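# Seat protruding drive blanks in a loose rack, skip yellow-tagged ones

## Task

Press each drive blank that protrudes from the rack's front face fully home, until it bottoms out and latches. Do not touch any blank carrying a yellow sticker; those stay exactly as found. The rack is free-standing: any tilt beyond a very small amount is a failure, and it must finish at its original spot. A blank that stays seated only because the robot is still pushing on it is not counted as done.

## Robot and tools

Setup: one six-joint arm (waist, shoulder, elbow, forearm roll, wrist pitch, wrist roll) carrying a two-finger parallel gripper. The only camera is cam_wrist (896x504 pixels), mounted on the wrist. Its approximate intrinsics are fx=fy=389.553, cx=443.781, cy=253.953, with noticeable radial distortion.

Frames. The scene frame sits on the table top directly under the arm base: +z up, +x forward, +y to the left when facing +x. The base may be slightly tilted. Results report end_effector_position in metres and end_effector_quat_wxyz, plus linear (m/s) and angular (rad/s) velocities; the printed position drifts from the truth at long reach. Gripper axes: fingers point along +z, and they open and close along y. The reported position is the spot between the pads when closed; fingertips extend about 33 mm past it when closed and 9 mm when fully open. Closing pushes the tips roughly 24 mm further out, so keep clearance from surfaces.

execute_actions(actions): actions is a list of up to 15 actions. Each action is a table of 1 to 15 rows, each row lasting one control step (1/30 s); if fewer than 15 rows are given, the final row repeats to fill out 0.5 s. A row has 9 numbers, all in [-1, 1]: dx, dy, dz, rx, ry, rz, position, force_limit, speed. The first six are an offset, not a pose: they express where the gripper should be relative to its measured pose when that action began, along the gripper's own axes, and every row refers back to that same starting pose (rows do not accumulate). For the first action in a call, the reference is the last pose any result reported. Scale: 1.0 equals 0.6 m of translation or 180 degrees; rx, ry, rz form a single rotation vector. The last three numbers are absolute finger settings: position +1 = fully open (140 mm gap), about -0.8 = pads touching, -1 = close until blocked; force_limit from -1 (about 14 N) through 0 (60 N) to +1 (107 N); speed from -1 (about 30 mm/s) through 0 (140) to +1 (250). Each step the commanded pose is clamped to within 70 mm and 16 degrees of the measured pose, so large offsets take several actions; after an action the arm only carries on to the last clamped pose. An empty list simply returns state and images.

move(target, speed, stop_force, blocking): target is one 9-number row as above, an offset in gripper axes from the pose shown in the latest result that has one. The gripper travels a straight path lasting 0.5 to 10 s (cut off at 10 s), with no obstacle avoidance, and may lag, stray, or overshoot speed near a straight arm. speed is in m/s, 0.002 to 0.5 (default 0.25); turning is capped at twice that in rad/s. stop_force (20 to 80 N, optional, not allowed before the scene has run 0.2 s) ends the path once the estimated push opposing the motion has risen that much over its starting value for two consecutive steps; the gripper then returns to its pose of two steps earlier and holds. Pressure may briefly exceed stop_force, even double it, usually settling within a second. The force is estimated from joint torques along the start-axis line to the target, so it is unreliable on rotating moves and unavailable near stretched poses. Omit stop_force when backing away from a contact. With stop_force and a very low speed, the target may sit well beyond the expected contact; without it, the stiff arm can fault even slightly past a firm surface. blocking=false returns after 0.5 s while motion continues (not combinable with stop_force); poll with wait(0), and no other motion command is accepted until the move shows its end. The result adds a move: line with the ending (done, off_target, moving, held, fault, or contact when stop_force triggered) and limits (paced = pose clipped; held = some steps blocked, after which it may lurch fast), plus distance to target.

wait(seconds): 0 to 10; holds the last command and returns early if a running move ends. stop(): brakes a running move (needs stopping distance; fingers keep moving). zoom_image(camera, region): camera "cam_wrist", region [x0, y0, x1, y1] in pixels from the top-left, at most 504x504. finished_scene(scene): ends the current scene, given its number; irreversible, and the reply states whether the task succeeded.

Reading results. object_status: 0 fingers moving, 1 blocked while opening, 2 blocked while closing (a grip), 3 reached the commanded position or pads met. position_measured is in nonlinear counts, 3 fully open to 230 closed. Hand target is the pose the controller is currently chasing. "pose unreachable" means the clearance check altered or blocked the command (the base mount counts as arm). Joint torques carry per-joint offset and noise; Flange force is the controller's external-force estimate at the gripper, never exactly zero, noisiest during acceleration, and may say no reading. MOTOR HOT warns of heating; an OVER-TEMPERATURE FAULT brakes the arm.

Cautions. A joint exceeding its load limit (waist 312, shoulder 312, elbow 147, the three wrist joints 41.4 N m) or any external force of 144 N triggers a 10 s stop that discards the rest of the call. Push blanks slowly, preferably with stop_force, straight into the rack so the loose rack neither slides nor tips; consider fingers closed to give a compact pushing tip. Leave yellow-stickered blanks alone, knock nothing off the table, avoid slams and excessive pressure, and back off after each push so every blank stays latched by itself. The robot keeps its last command while you are composing a reply.

Each tool is called after "Call:" as name([rows], argument=value, ...), one row to a line, values as JSON.

## Session

Call:
execute_actions(actions=[])

Scene clock: 0.00 s.
end_effector_position=(+0.5288, -0.2703, +0.3282) position_measured=3 object_status=3 end_effector_quat_wxyz=(-0.051, +0.391, +0.566, +0.724) end_effector_velocity=(-0.000, -0.000, -0.001) end_effector_angular_velocity=(+0.001, +0.001, -0.000)
Joint positions: [-1.07   0.582  1.947  1.167  1.903  4.375]
Joint velocities: [-0.     0.001 -0.    -0.    -0.    -0.   ]
Joint torques (N m, as the joint torque sensors report them, + toward a larger angle): no reading
Flange force (N, the push that the arm receives, along the gripper's own x y z axes): no reading
Hand target: +0.529, -0.270, +0.328; -0.051, +0.391, +0.566, +0.724

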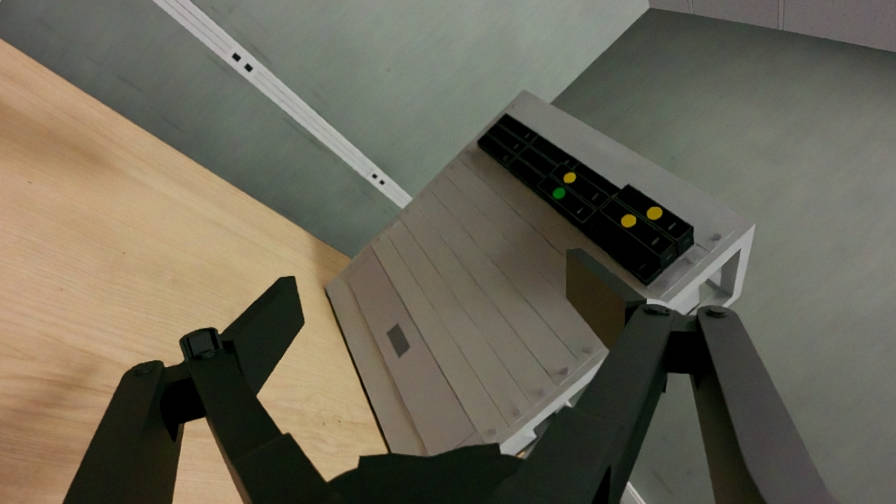

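Call:
move(target=[0.545, 0.018, 0.297, -0.299, -0.161, 0.25, -1, 0, 0.5], speed=0.3)

Scene clock: 29.57 s.
end_effector_position=(+0.4003, -0.0002, +0.5505) position_measured=233 object_status=3 end_effector_quat_wxyz=(-0.000, +0.707, +0.001, +0.707) end_effector_velocity=(+0.002, +0.000, -0.000) end_effector_angular_velocity=(+0.001, -0.001, -0.010)
Joint positions: [-0.568 -0.925  2.624  1.773  0.561  6.043]
Joint velocities: [ 0.067  0.008 -0.     0.047 -0.072 -0.043]
Joint torques (N m, as the joint torque sensors report them, + toward a larger angle): [ -5.57  34.94 -42.21   0.93   0.21  -0.39]
Flange force (N, the push that the arm receives, along the gripper's own x y z axes): no reading
Hand target: +0.400, -0.000, +0.550; +0.000, +0.707, +0.001, +0.707
Off the commanded pose: 0.001 m, 0 deg.
move: done

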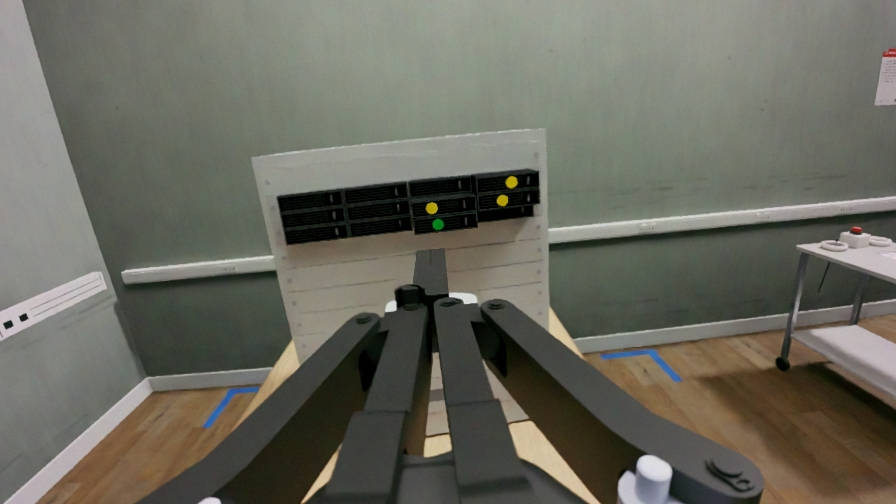

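Call:
zoom_image(camera="cam_wrist", region=[250, 120, 560, 260])

Region (250, 120, 560, 260) of cam_wrist's 896x504 image, scaled by 1.626, with more detail than that image has; it fills the top 228 rows of this view, and the rest is white.

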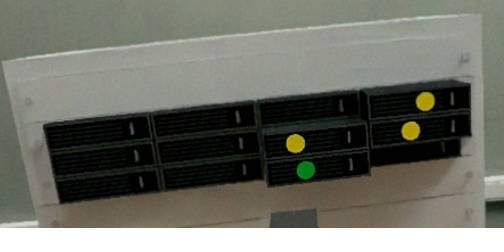

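Call:
move(target=[0.4, -0.05, 0.2, 0, 0, -0.5, -1, 0, 0.5], speed=0.3)

Call:
move(target=[0, 0, 0, 0.25, 0, 0, -1, 0, 0.5], speed=0.3)

Scene clock: 44.03 s.
end_effector_position=(+0.5206, +0.0292, +0.7901) position_measured=233 object_status=3 end_effector_quat_wxyz=(+0.501, +0.489, +0.500, +0.509) end_effector_velocity=(-0.001, -0.002, +0.002) end_effector_angular_velocity=(+0.001, +0.029, -0.005)
Joint positions: [-0.087 -0.64   2.145  1.069  0.097  5.216]
Joint velocities: [-0.    -0.001 -0.019 -0.464  0.02   0.465]
Joint torques (N m, as the joint torque sensors report them, + toward a larger angle): [ -1.65  16.71 -41.12   2.77  -1.3   -0.05]
Flange force (N, the push that the arm receives, along the gripper's own x y z axes): no reading
Hand target: +0.521, +0.029, +0.790; +0.501, +0.490, +0.501, +0.509
Off the commanded pose: 0.001 m, 2 deg.
move: done

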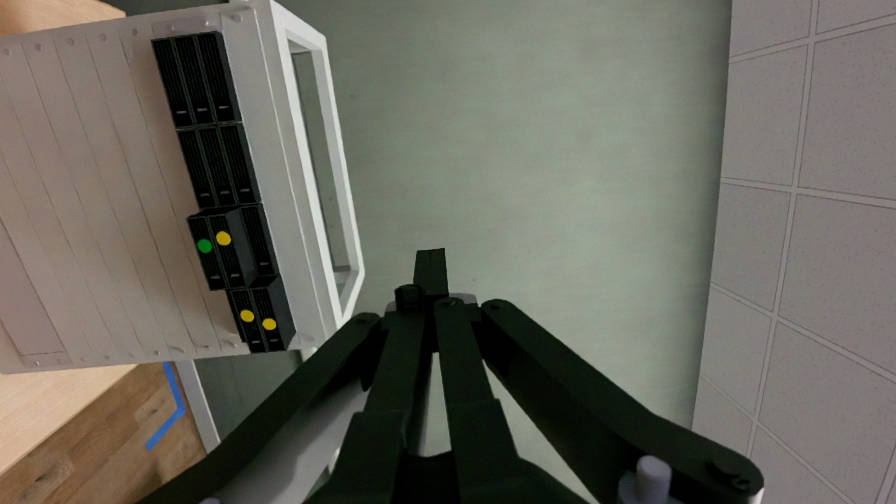

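Scene clock: 45.73 s.
end_effector_position=(+0.5204, +0.0286, +0.7900) position_measured=233 object_status=3 end_effector_quat_wxyz=(+0.275, +0.644, +0.657, +0.279) end_effector_velocity=(+0.000, +0.000, -0.000) end_effector_angular_velocity=(-0.000, +0.001, +0.000)
Joint positions: [-0.06  -0.399  1.605  0.045  1.133  6.223]
Joint velocities: [ 0.001  0.001 -0.001 -0.001  0.001  0.   ]
Joint torques (N m, as the joint torque sensors report them, + toward a larger angle): [ -1.72  -2.33 -39.22   4.66  -2.26  -0.33]
Flange force (N, the push that the arm receives, along the gripper's own x y z axes): [8.6 7.3 0.2]
Hand target: +0.520, +0.029, +0.790; +0.275, +0.644, +0.657, +0.279
Off the commanded pose: 0.001 m, 0 deg.
move: done

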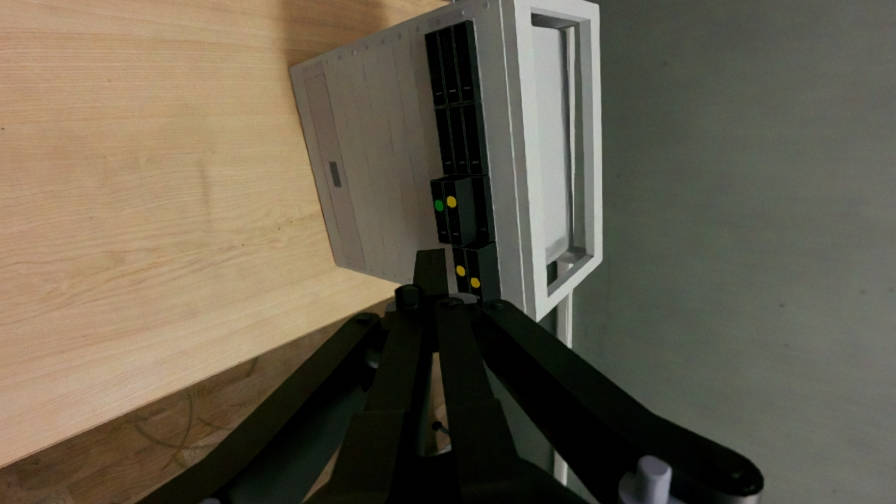

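Call:
zoom_image(camera="cam_wrist", region=[400, 0, 620, 320])

Region (400, 0, 620, 320) of cam_wrist's 896x504 image, scaled by 1.575, with more detail than that image has; it fills the left 346 columns of this view, and the rest is white.

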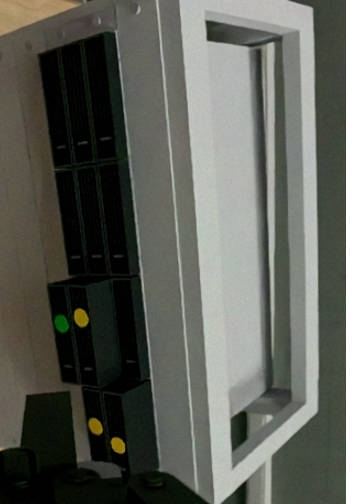

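Call:
move(target=[0, 0, 0, 0, 0, -0.5, -1, 0, 0.5], speed=0.5)

Call:
move(target=[0, 0, 0, 0, 0, -0.5, -1, 0, 0.5], speed=0.5)

Scene clock: 72.07 s.
end_effector_position=(+0.5204, +0.0287, +0.7900) position_measured=233 object_status=3 end_effector_quat_wxyz=(+0.392, -0.009, +0.920, +0.003) end_effector_velocity=(-0.001, -0.001, +0.000) end_effector_angular_velocity=(-0.000, +0.001, -0.001)
Joint positions: [-0.06  -0.399  1.605  0.045  1.133  4.652]
Joint velocities: [-0.002 -0.001 -0.     0.001  0.002 -0.002]
Joint torques (N m, as the joint torque sensors report them, + toward a larger angle): [ -0.97  -1.49 -39.12   4.32  -2.24  -0.42]
Flange force (N, the push that the arm receives, along the gripper's own x y z axes): [-5.4 5.5 -1.3]
Hand target: +0.520, +0.029, +0.790; +0.392, -0.009, +0.920, +0.003
Off the commanded pose: 0.000 m, 0 deg.
move: done

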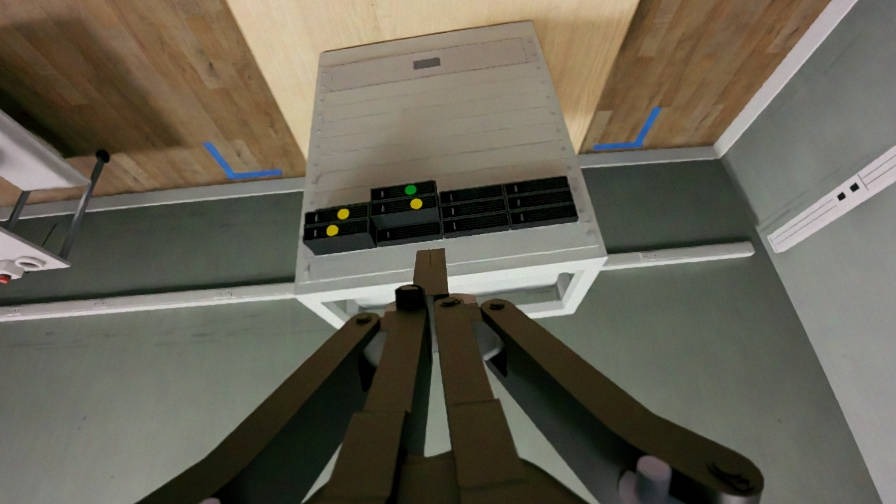

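Scene clock: 74.13 s.
end_effector_position=(+0.5206, +0.0287, +0.7899) position_measured=233 object_status=3 end_effector_quat_wxyz=(-0.279, +0.657, -0.644, +0.275) end_effector_velocity=(+0.000, +0.000, -0.001) end_effector_angular_velocity=(+0.001, +0.003, +0.001)
Joint positions: [-0.06  -0.399  1.605  0.045  1.133  3.082]
Joint velocities: [-0.001  0.001 -0.     0.002  0.002 -0.002]
Joint torques (N m, as the joint torque sensors report them, + toward a larger angle): [ -0.54  -2.13 -38.97   4.93  -2.42   0.18]
Flange force (N, the push that the arm receives, along the gripper's own x y z axes): [-3.6 -7.0 -1.0]
Hand target: +0.520, +0.029, +0.790; -0.279, +0.657, -0.644, +0.275
Off the commanded pose: 0.000 m, 0 deg.
move: done

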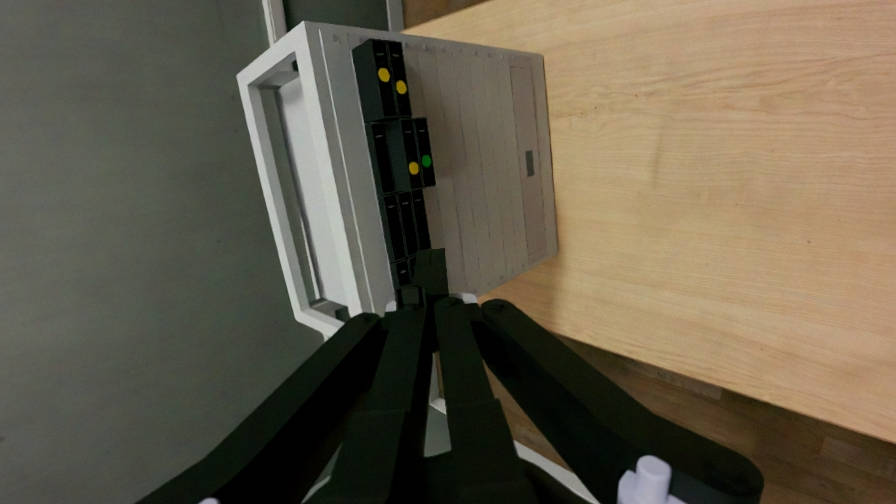

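Call:
move(target=[0.0692, 0.1542, 0.5608, 0.2606, 0, 0, -1, 0, 0.5], speed=0.25)

Scene clock: 84.43 s.
end_effector_position=(+0.7004, -0.0087, +0.4900) position_measured=233 object_status=3 end_effector_quat_wxyz=(+0.518, -0.492, +0.481, -0.509) end_effector_velocity=(+0.001, +0.000, +0.002) end_effector_angular_velocity=(-0.001, -0.003, +0.002)
Joint positions: [-0.157 -0.042  2.402 -0.207 -0.852  3.285]
Joint velocities: [-0.001 -0.    -0.002 -0.003 -0.001  0.002]
Joint torques (N m, as the joint torque sensors report them, + toward a larger angle): [ -3.68 -30.22 -29.67   3.58  -2.8   -0.34]
Flange force (N, the push that the arm receives, along the gripper's own x y z axes): [-7.7 3.2 8.9]
Hand target: +0.701, -0.009, +0.490; +0.518, -0.492, +0.481, -0.509
Off the commanded pose: 0.001 m, 0 deg.
move: done

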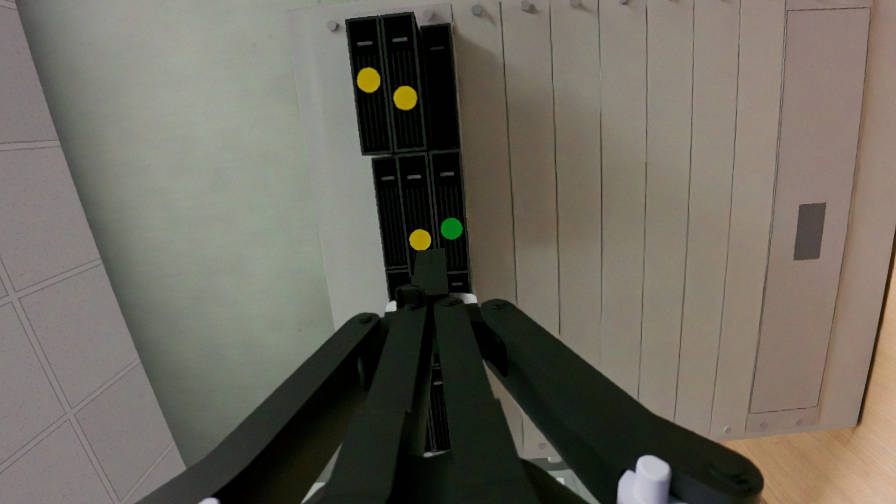

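Call:
move(target=[0, 0.0236, 0.1323, 0, 0, 0, -1, 0, 0.5], speed=0.1)

Scene clock: 91.97 s.
end_effector_position=(+0.7804, -0.0072, +0.4802) position_measured=233 object_status=3 end_effector_quat_wxyz=(+0.518, -0.492, +0.481, -0.509) end_effector_velocity=(+0.000, +0.000, -0.000) end_effector_angular_velocity=(-0.000, +0.000, +0.000)
Joint positions: [-0.13   0.1    2.279 -0.168 -0.867  3.256]
Joint velocities: [ 0.  0. -0.  0. -0. -0.]
Joint torques (N m, as the joint torque sensors report them, + toward a larger angle): [ -2.15 -45.3  -29.02   3.57  -2.72  -0.33]
Flange force (N, the push that the arm receives, along the gripper's own x y z axes): [-2.3 4.8 9.5]
Hand target: +0.780, -0.007, +0.480; +0.518, -0.492, +0.481, -0.509
Off the commanded pose: 0.000 m, 0 deg.
move: done

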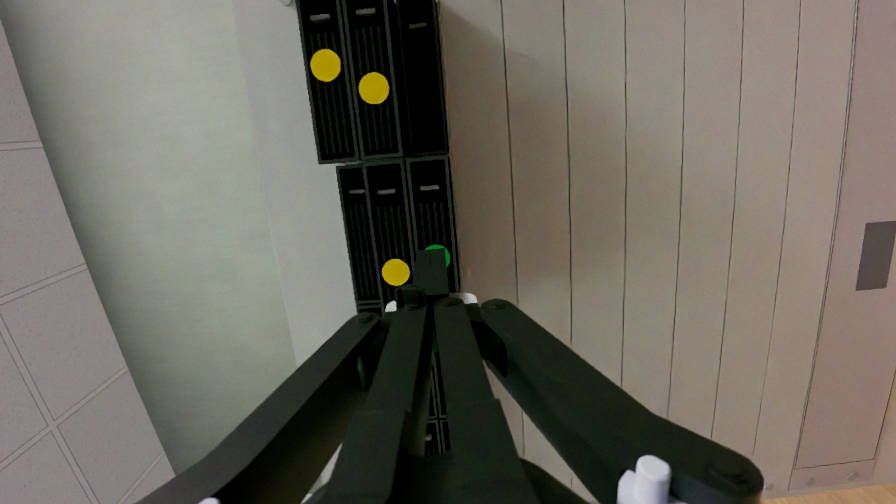

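Call:
zoom_image(camera="cam_wrist", region=[330, 140, 510, 320])

Region (330, 140, 510, 320) of cam_wrist's 896x504 image, scaled by 2.800, with more detail than that image has.

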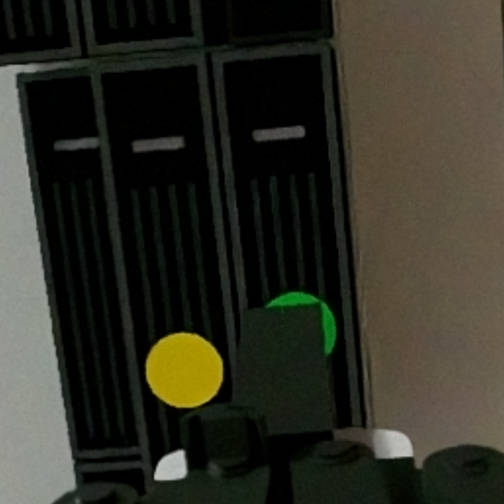

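Call:
move(target=[0, 0.0072, 0.0747, 0, 0, 0, -1, 0, 0.5], speed=0.03, stop_force=20)

Scene clock: 105.27 s.
end_effector_position=(+0.8254, -0.0063, +0.4783) position_measured=233 object_status=3 end_effector_quat_wxyz=(+0.518, -0.492, +0.481, -0.509) end_effector_velocity=(+0.000, -0.000, +0.000) end_effector_angular_velocity=(-0.001, -0.000, -0.000)
Joint positions: [-0.118  0.167  2.203 -0.154 -0.857  3.247]
Joint velocities: [-0. -0. -0. -0.  0. -0.]
Joint torques (N m, as the joint torque sensors report them, + toward a larger angle): [ -3.99 -47.74 -30.69   4.4   -2.08  -0.25]
Flange force (N, the push that the arm receives, along the gripper's own x y z axes): [-4.1 -0.4 0.6]
Hand target: +0.825, -0.006, +0.478; +0.518, -0.492, +0.481, -0.509
Off the commanded pose: 0.000 m, 0 deg.
move: done

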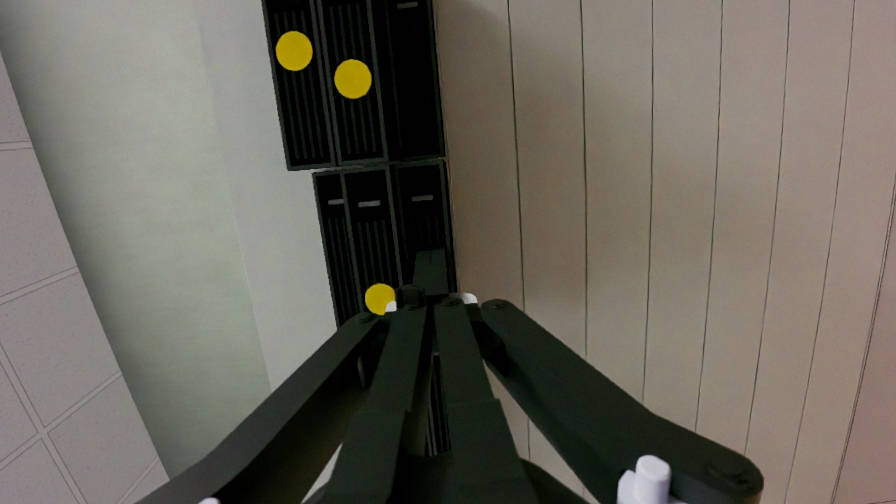

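Call:
move(target=[0, 0.0026, 0.0499, 0, 0, 0, -1, 0, 0.5], speed=0.01, stop_force=20)

Scene clock: 116.23 s.
end_effector_position=(+0.8543, -0.0057, +0.4782) position_measured=233 object_status=3 end_effector_quat_wxyz=(+0.518, -0.492, +0.481, -0.509) end_effector_velocity=(-0.002, +0.001, -0.000) end_effector_angular_velocity=(-0.000, +0.001, +0.001)
Joint positions: [-0.112  0.207  2.151 -0.147 -0.845  3.244]
Joint velocities: [ 0.    -0.002  0.003 -0.     0.    -0.   ]
Joint torques (N m, as the joint torque sensors report them, + toward a larger angle): [ -4.32 -40.89 -38.83   4.46   0.03  -0.35]
Flange force (N, the push that the arm receives, along the gripper's own x y z axes): [-5.1 -7.5 -29.1]
Hand target: +0.854, -0.006, +0.478; +0.518, -0.492, +0.481, -0.509
Off the commanded pose: 0.001 m, 0 deg.
move: contact

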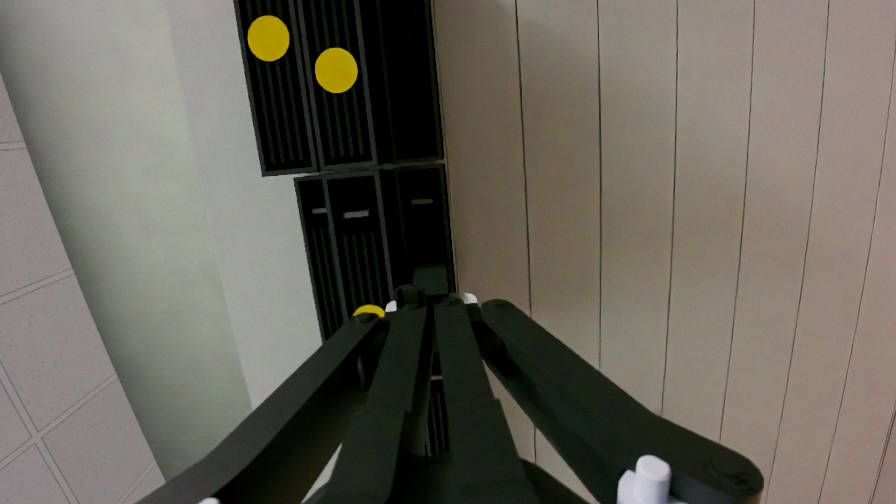

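Call:
zoom_image(camera="cam_wrist", region=[360, 90, 500, 300])

Region (360, 90, 500, 300) of cam_wrist's 896x504 image, scaled by 2.400, with more detail than that image has.

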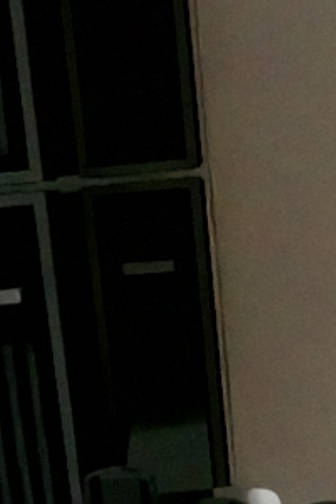

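Call:
move(target=[0, -0.0052, -0.0999, 0, 0, 0, -1, 0, 0.5], speed=0.06)

Call:
move(target=[-0.135, 0.0039, 0.075, 0, 0, 0, -1, 0, 0.5], speed=0.08)

Call:
move(target=[0, 0.0026, 0.0499, 0, 0, 0, -1, 0, 0.5], speed=0.008, stop_force=20)

Scene clock: 130.83 s.
end_effector_position=(+0.7943, -0.0068, +0.4781) position_measured=233 object_status=3 end_effector_quat_wxyz=(+0.518, -0.492, +0.481, -0.509) end_effector_velocity=(+0.000, -0.000, -0.001) end_effector_angular_velocity=(+0.000, +0.001, -0.000)
Joint positions: [-0.126  0.123  2.257 -0.163 -0.868  3.252]
Joint velocities: [-0.     0.001  0.    -0.    -0.     0.   ]
Joint torques (N m, as the joint torque sensors report them, + toward a larger angle): [ -1.46 -47.61 -29.17   3.76  -2.97  -0.05]
Flange force (N, the push that the arm receives, along the gripper's own x y z axes): [-0.7 4.7 9.4]
Hand target: +0.794, -0.007, +0.478; +0.518, -0.492, +0.481, -0.509
Off the commanded pose: 0.000 m, 0 deg.
move: done

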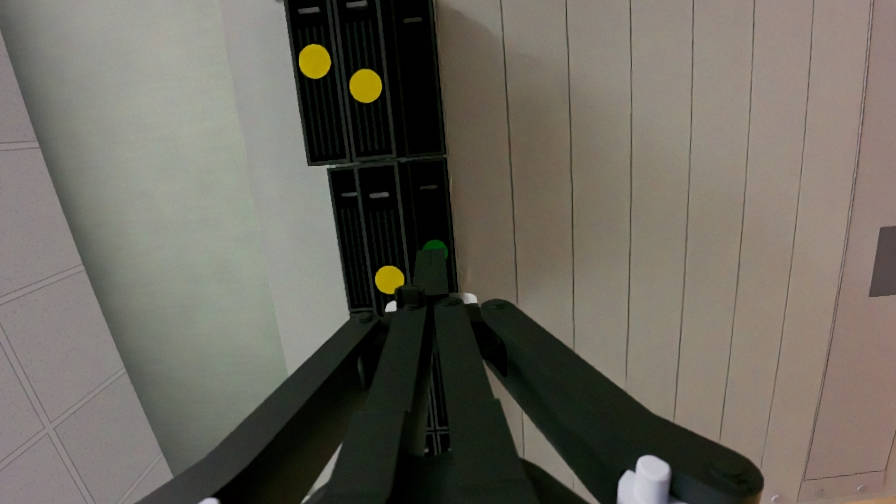

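Scene clock: 132.30 s.
end_effector_position=(+0.8378, +0.0751, +0.4782) position_measured=233 object_status=3 end_effector_quat_wxyz=(+0.518, -0.492, +0.481, -0.509) end_effector_velocity=(+0.000, -0.000, +0.000) end_effector_angular_velocity=(-0.000, -0.000, -0.000)
Joint positions: [ 0.044  0.19   2.173  0.062 -0.845  3.097]
Joint velocities: [-0. -0. -0.  0.  0. -0.]
Joint torques (N m, as the joint torque sensors report them, + toward a larger angle): [ -1.14 -56.06 -30.37   3.61  -2.94  -0.09]
Flange force (N, the push that the arm receives, along the gripper's own x y z axes): [-1.0 5.2 9.4]
Hand target: +0.838, +0.075, +0.478; +0.518, -0.492, +0.481, -0.509
Off the commanded pose: 0.000 m, 0 deg.
move: done

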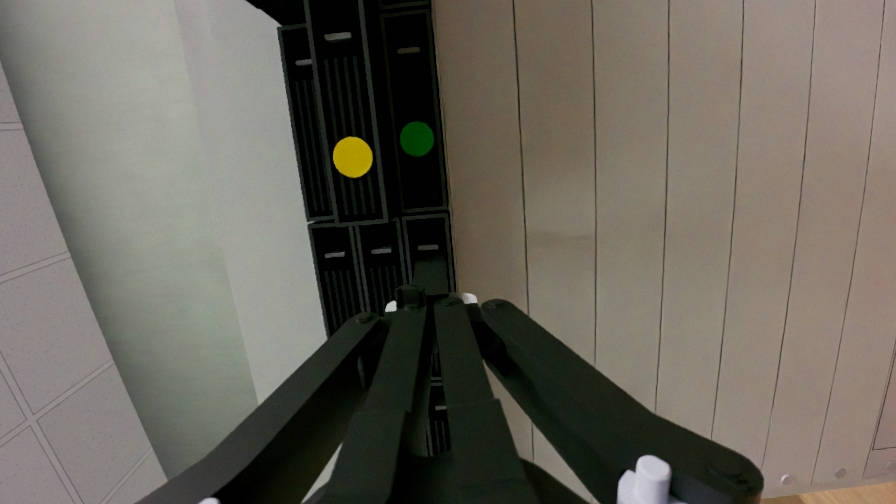

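Scene clock: 133.73 s.
end_effector_position=(+0.8469, +0.0752, +0.4781) position_measured=233 object_status=3 end_effector_quat_wxyz=(+0.518, -0.492, +0.481, -0.509) end_effector_velocity=(-0.001, -0.000, -0.001) end_effector_angular_velocity=(+0.000, +0.001, -0.000)
Joint positions: [ 0.044  0.203  2.157  0.061 -0.841  3.097]
Joint velocities: [-0.    -0.002  0.003  0.    -0.     0.   ]
Joint torques (N m, as the joint torque sensors report them, + toward a larger angle): [ -4.42 -47.09 -37.84   3.76  -0.97  -0.08]
Flange force (N, the push that the arm receives, along the gripper's own x y z axes): [-3.9 -0.5 -18.4]
Hand target: +0.847, +0.075, +0.478; +0.518, -0.492, +0.481, -0.509
Off the commanded pose: 0.021 m, 0 deg.
move: contact

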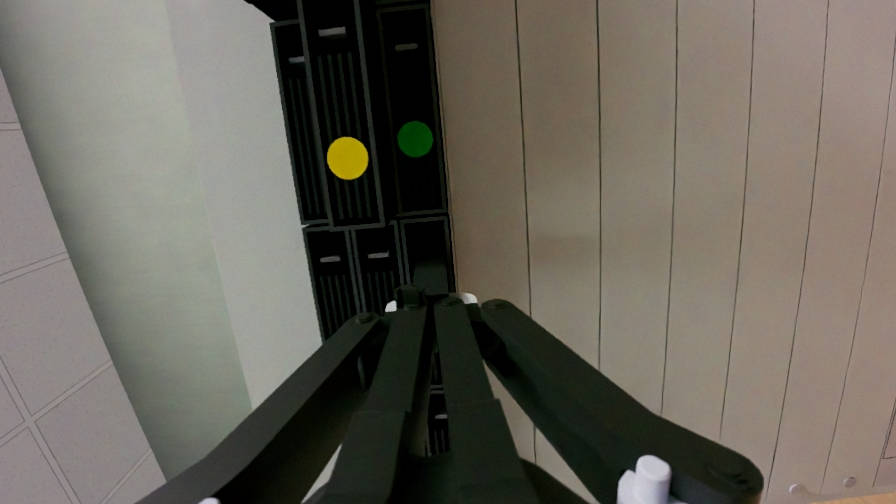

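Call:
move(target=[0, -0.0035, -0.0666, 0, 0, 0, -1, 0, 0.5], speed=0.06)

Call:
move(target=[-0.208, 0, 0, 0, 0, 0, -1, 0, 0.5], speed=0.1)

Call:
move(target=[0, 0.0043, 0.0832, 0, 0, 0, -1, 0, 0.5], speed=0.01, stop_force=20)

Scene clock: 154.50 s.
end_effector_position=(+0.8069, +0.0745, +0.4781) position_measured=233 object_status=3 end_effector_quat_wxyz=(+0.518, -0.492, +0.481, -0.509) end_effector_velocity=(-0.001, +0.000, +0.002) end_effector_angular_velocity=(+0.000, -0.002, +0.000)
Joint positions: [ 0.047  0.148  2.227  0.065 -0.857  3.095]
Joint velocities: [ 0.    -0.002  0.    -0.    -0.     0.   ]
Joint torques (N m, as the joint torque sensors report them, + toward a larger angle): [ -3.09 -49.9  -29.86   3.48  -3.07  -0.09]
Flange force (N, the push that the arm receives, along the gripper's own x y z axes): [-5.5 1.9 7.1]
Hand target: +0.807, +0.074, +0.478; +0.518, -0.492, +0.481, -0.509
Off the commanded pose: 0.000 m, 0 deg.
move: done

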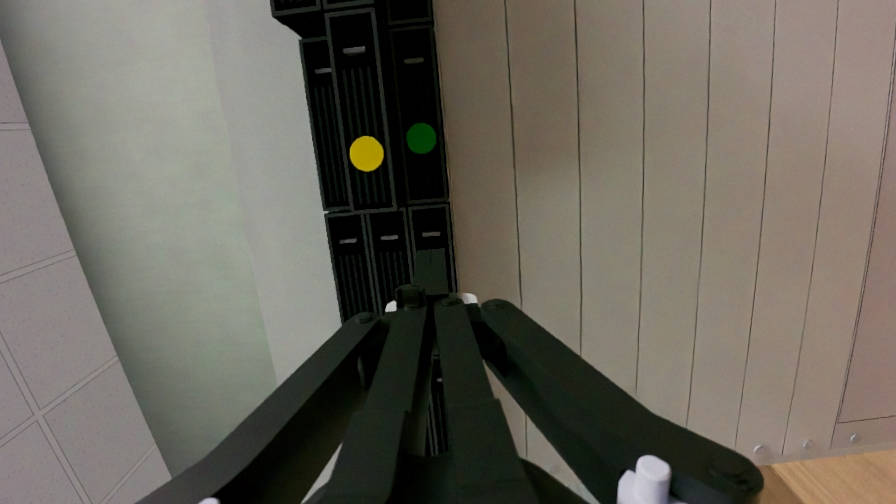

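Scene clock: 156.07 s.
end_effector_position=(+0.8045, +0.1994, +0.4782) position_measured=233 object_status=3 end_effector_quat_wxyz=(+0.518, -0.492, +0.481, -0.509) end_effector_velocity=(+0.000, -0.000, +0.001) end_effector_angular_velocity=(+0.000, -0.001, -0.001)
Joint positions: [ 0.297  0.19   2.173  0.389 -0.885  2.87 ]
Joint velocities: [-0.    -0.    -0.     0.001 -0.    -0.001]
Joint torques (N m, as the joint torque sensors report them, + toward a larger angle): [ -3.97 -56.06 -30.93   2.69  -2.73  -0.34]
Flange force (N, the push that the arm receives, along the gripper's own x y z axes): [-8.6 4.0 6.1]
Hand target: +0.805, +0.199, +0.478; +0.518, -0.492, +0.481, -0.509
Off the commanded pose: 0.000 m, 0 deg.
move: done

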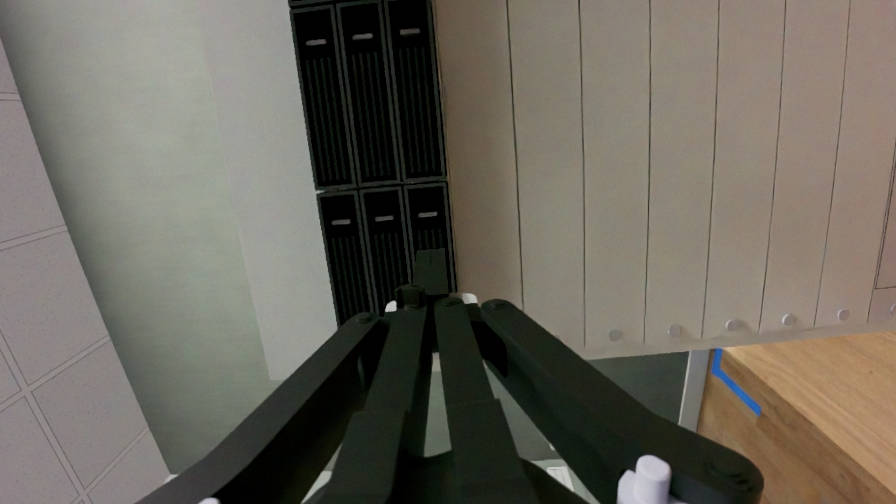

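Scene clock: 159.53 s.
end_effector_position=(+0.8360, +0.1998, +0.4781) position_measured=233 object_status=3 end_effector_quat_wxyz=(+0.518, -0.492, +0.481, -0.509) end_effector_velocity=(-0.002, +0.000, +0.001) end_effector_angular_velocity=(+0.002, -0.001, +0.000)
Joint positions: [ 0.279  0.23   2.12   0.372 -0.868  2.878]
Joint velocities: [ 0.002 -0.004  0.003  0.002 -0.     0.   ]
Joint torques (N m, as the joint torque sensors report them, + toward a larger angle): [ -9.83 -49.7  -37.88   4.76  -0.82  -0.11]
Flange force (N, the push that the arm receives, along the gripper's own x y z axes): [-6.3 -3.1 -21.8]
Hand target: +0.836, +0.200, +0.478; +0.518, -0.492, +0.481, -0.509
Off the commanded pose: 0.019 m, 0 deg.
move: contact

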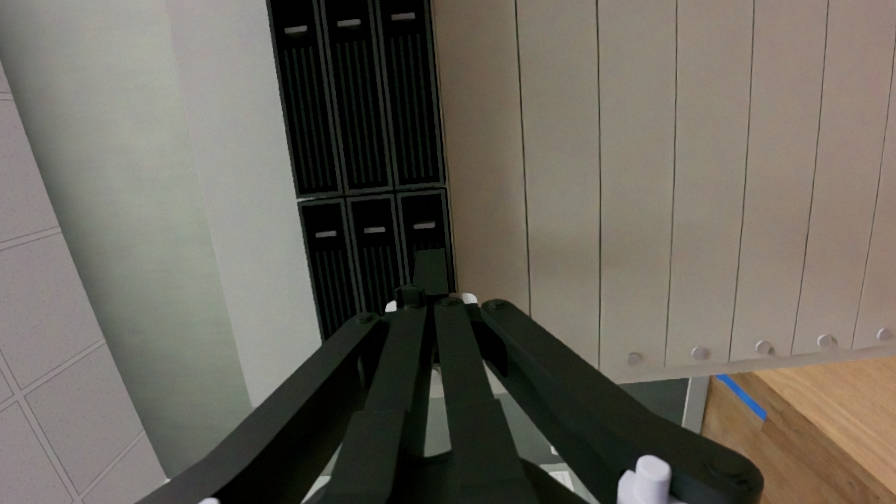

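Call:
move(target=[0, -0.0087, -0.166, 0, 0, 0, -1, 0, 0.5], speed=0.1)

Scene clock: 166.53 s.
end_effector_position=(+0.7363, +0.1980, +0.4780) position_measured=233 object_status=3 end_effector_quat_wxyz=(+0.518, -0.492, +0.481, -0.509) end_effector_velocity=(-0.000, +0.000, -0.000) end_effector_angular_velocity=(+0.000, +0.000, +0.000)
Joint positions: [ 0.342  0.1    2.283  0.438 -0.916  2.844]
Joint velocities: [ 0. -0.  0.  0. -0.  0.]
Joint torques (N m, as the joint torque sensors report them, + toward a larger angle): [ -3.18 -45.11 -30.12   2.46  -2.92   0.04]
Flange force (N, the push that the arm receives, along the gripper's own x y z axes): [-8.5 1.0 4.7]
Hand target: +0.736, +0.198, +0.478; +0.518, -0.492, +0.481, -0.509
Off the commanded pose: 0.000 m, 0 deg.
move: done

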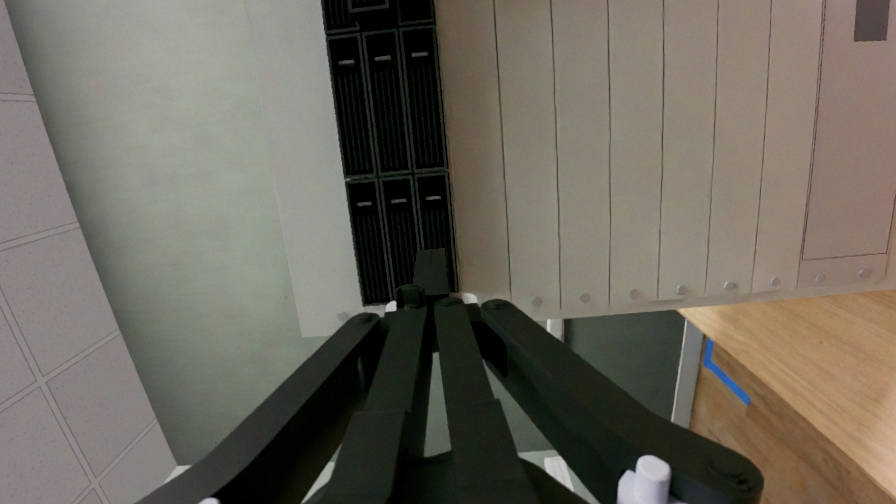

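Call:
finished_scene(scene=2)

The scene is finished: the task was done.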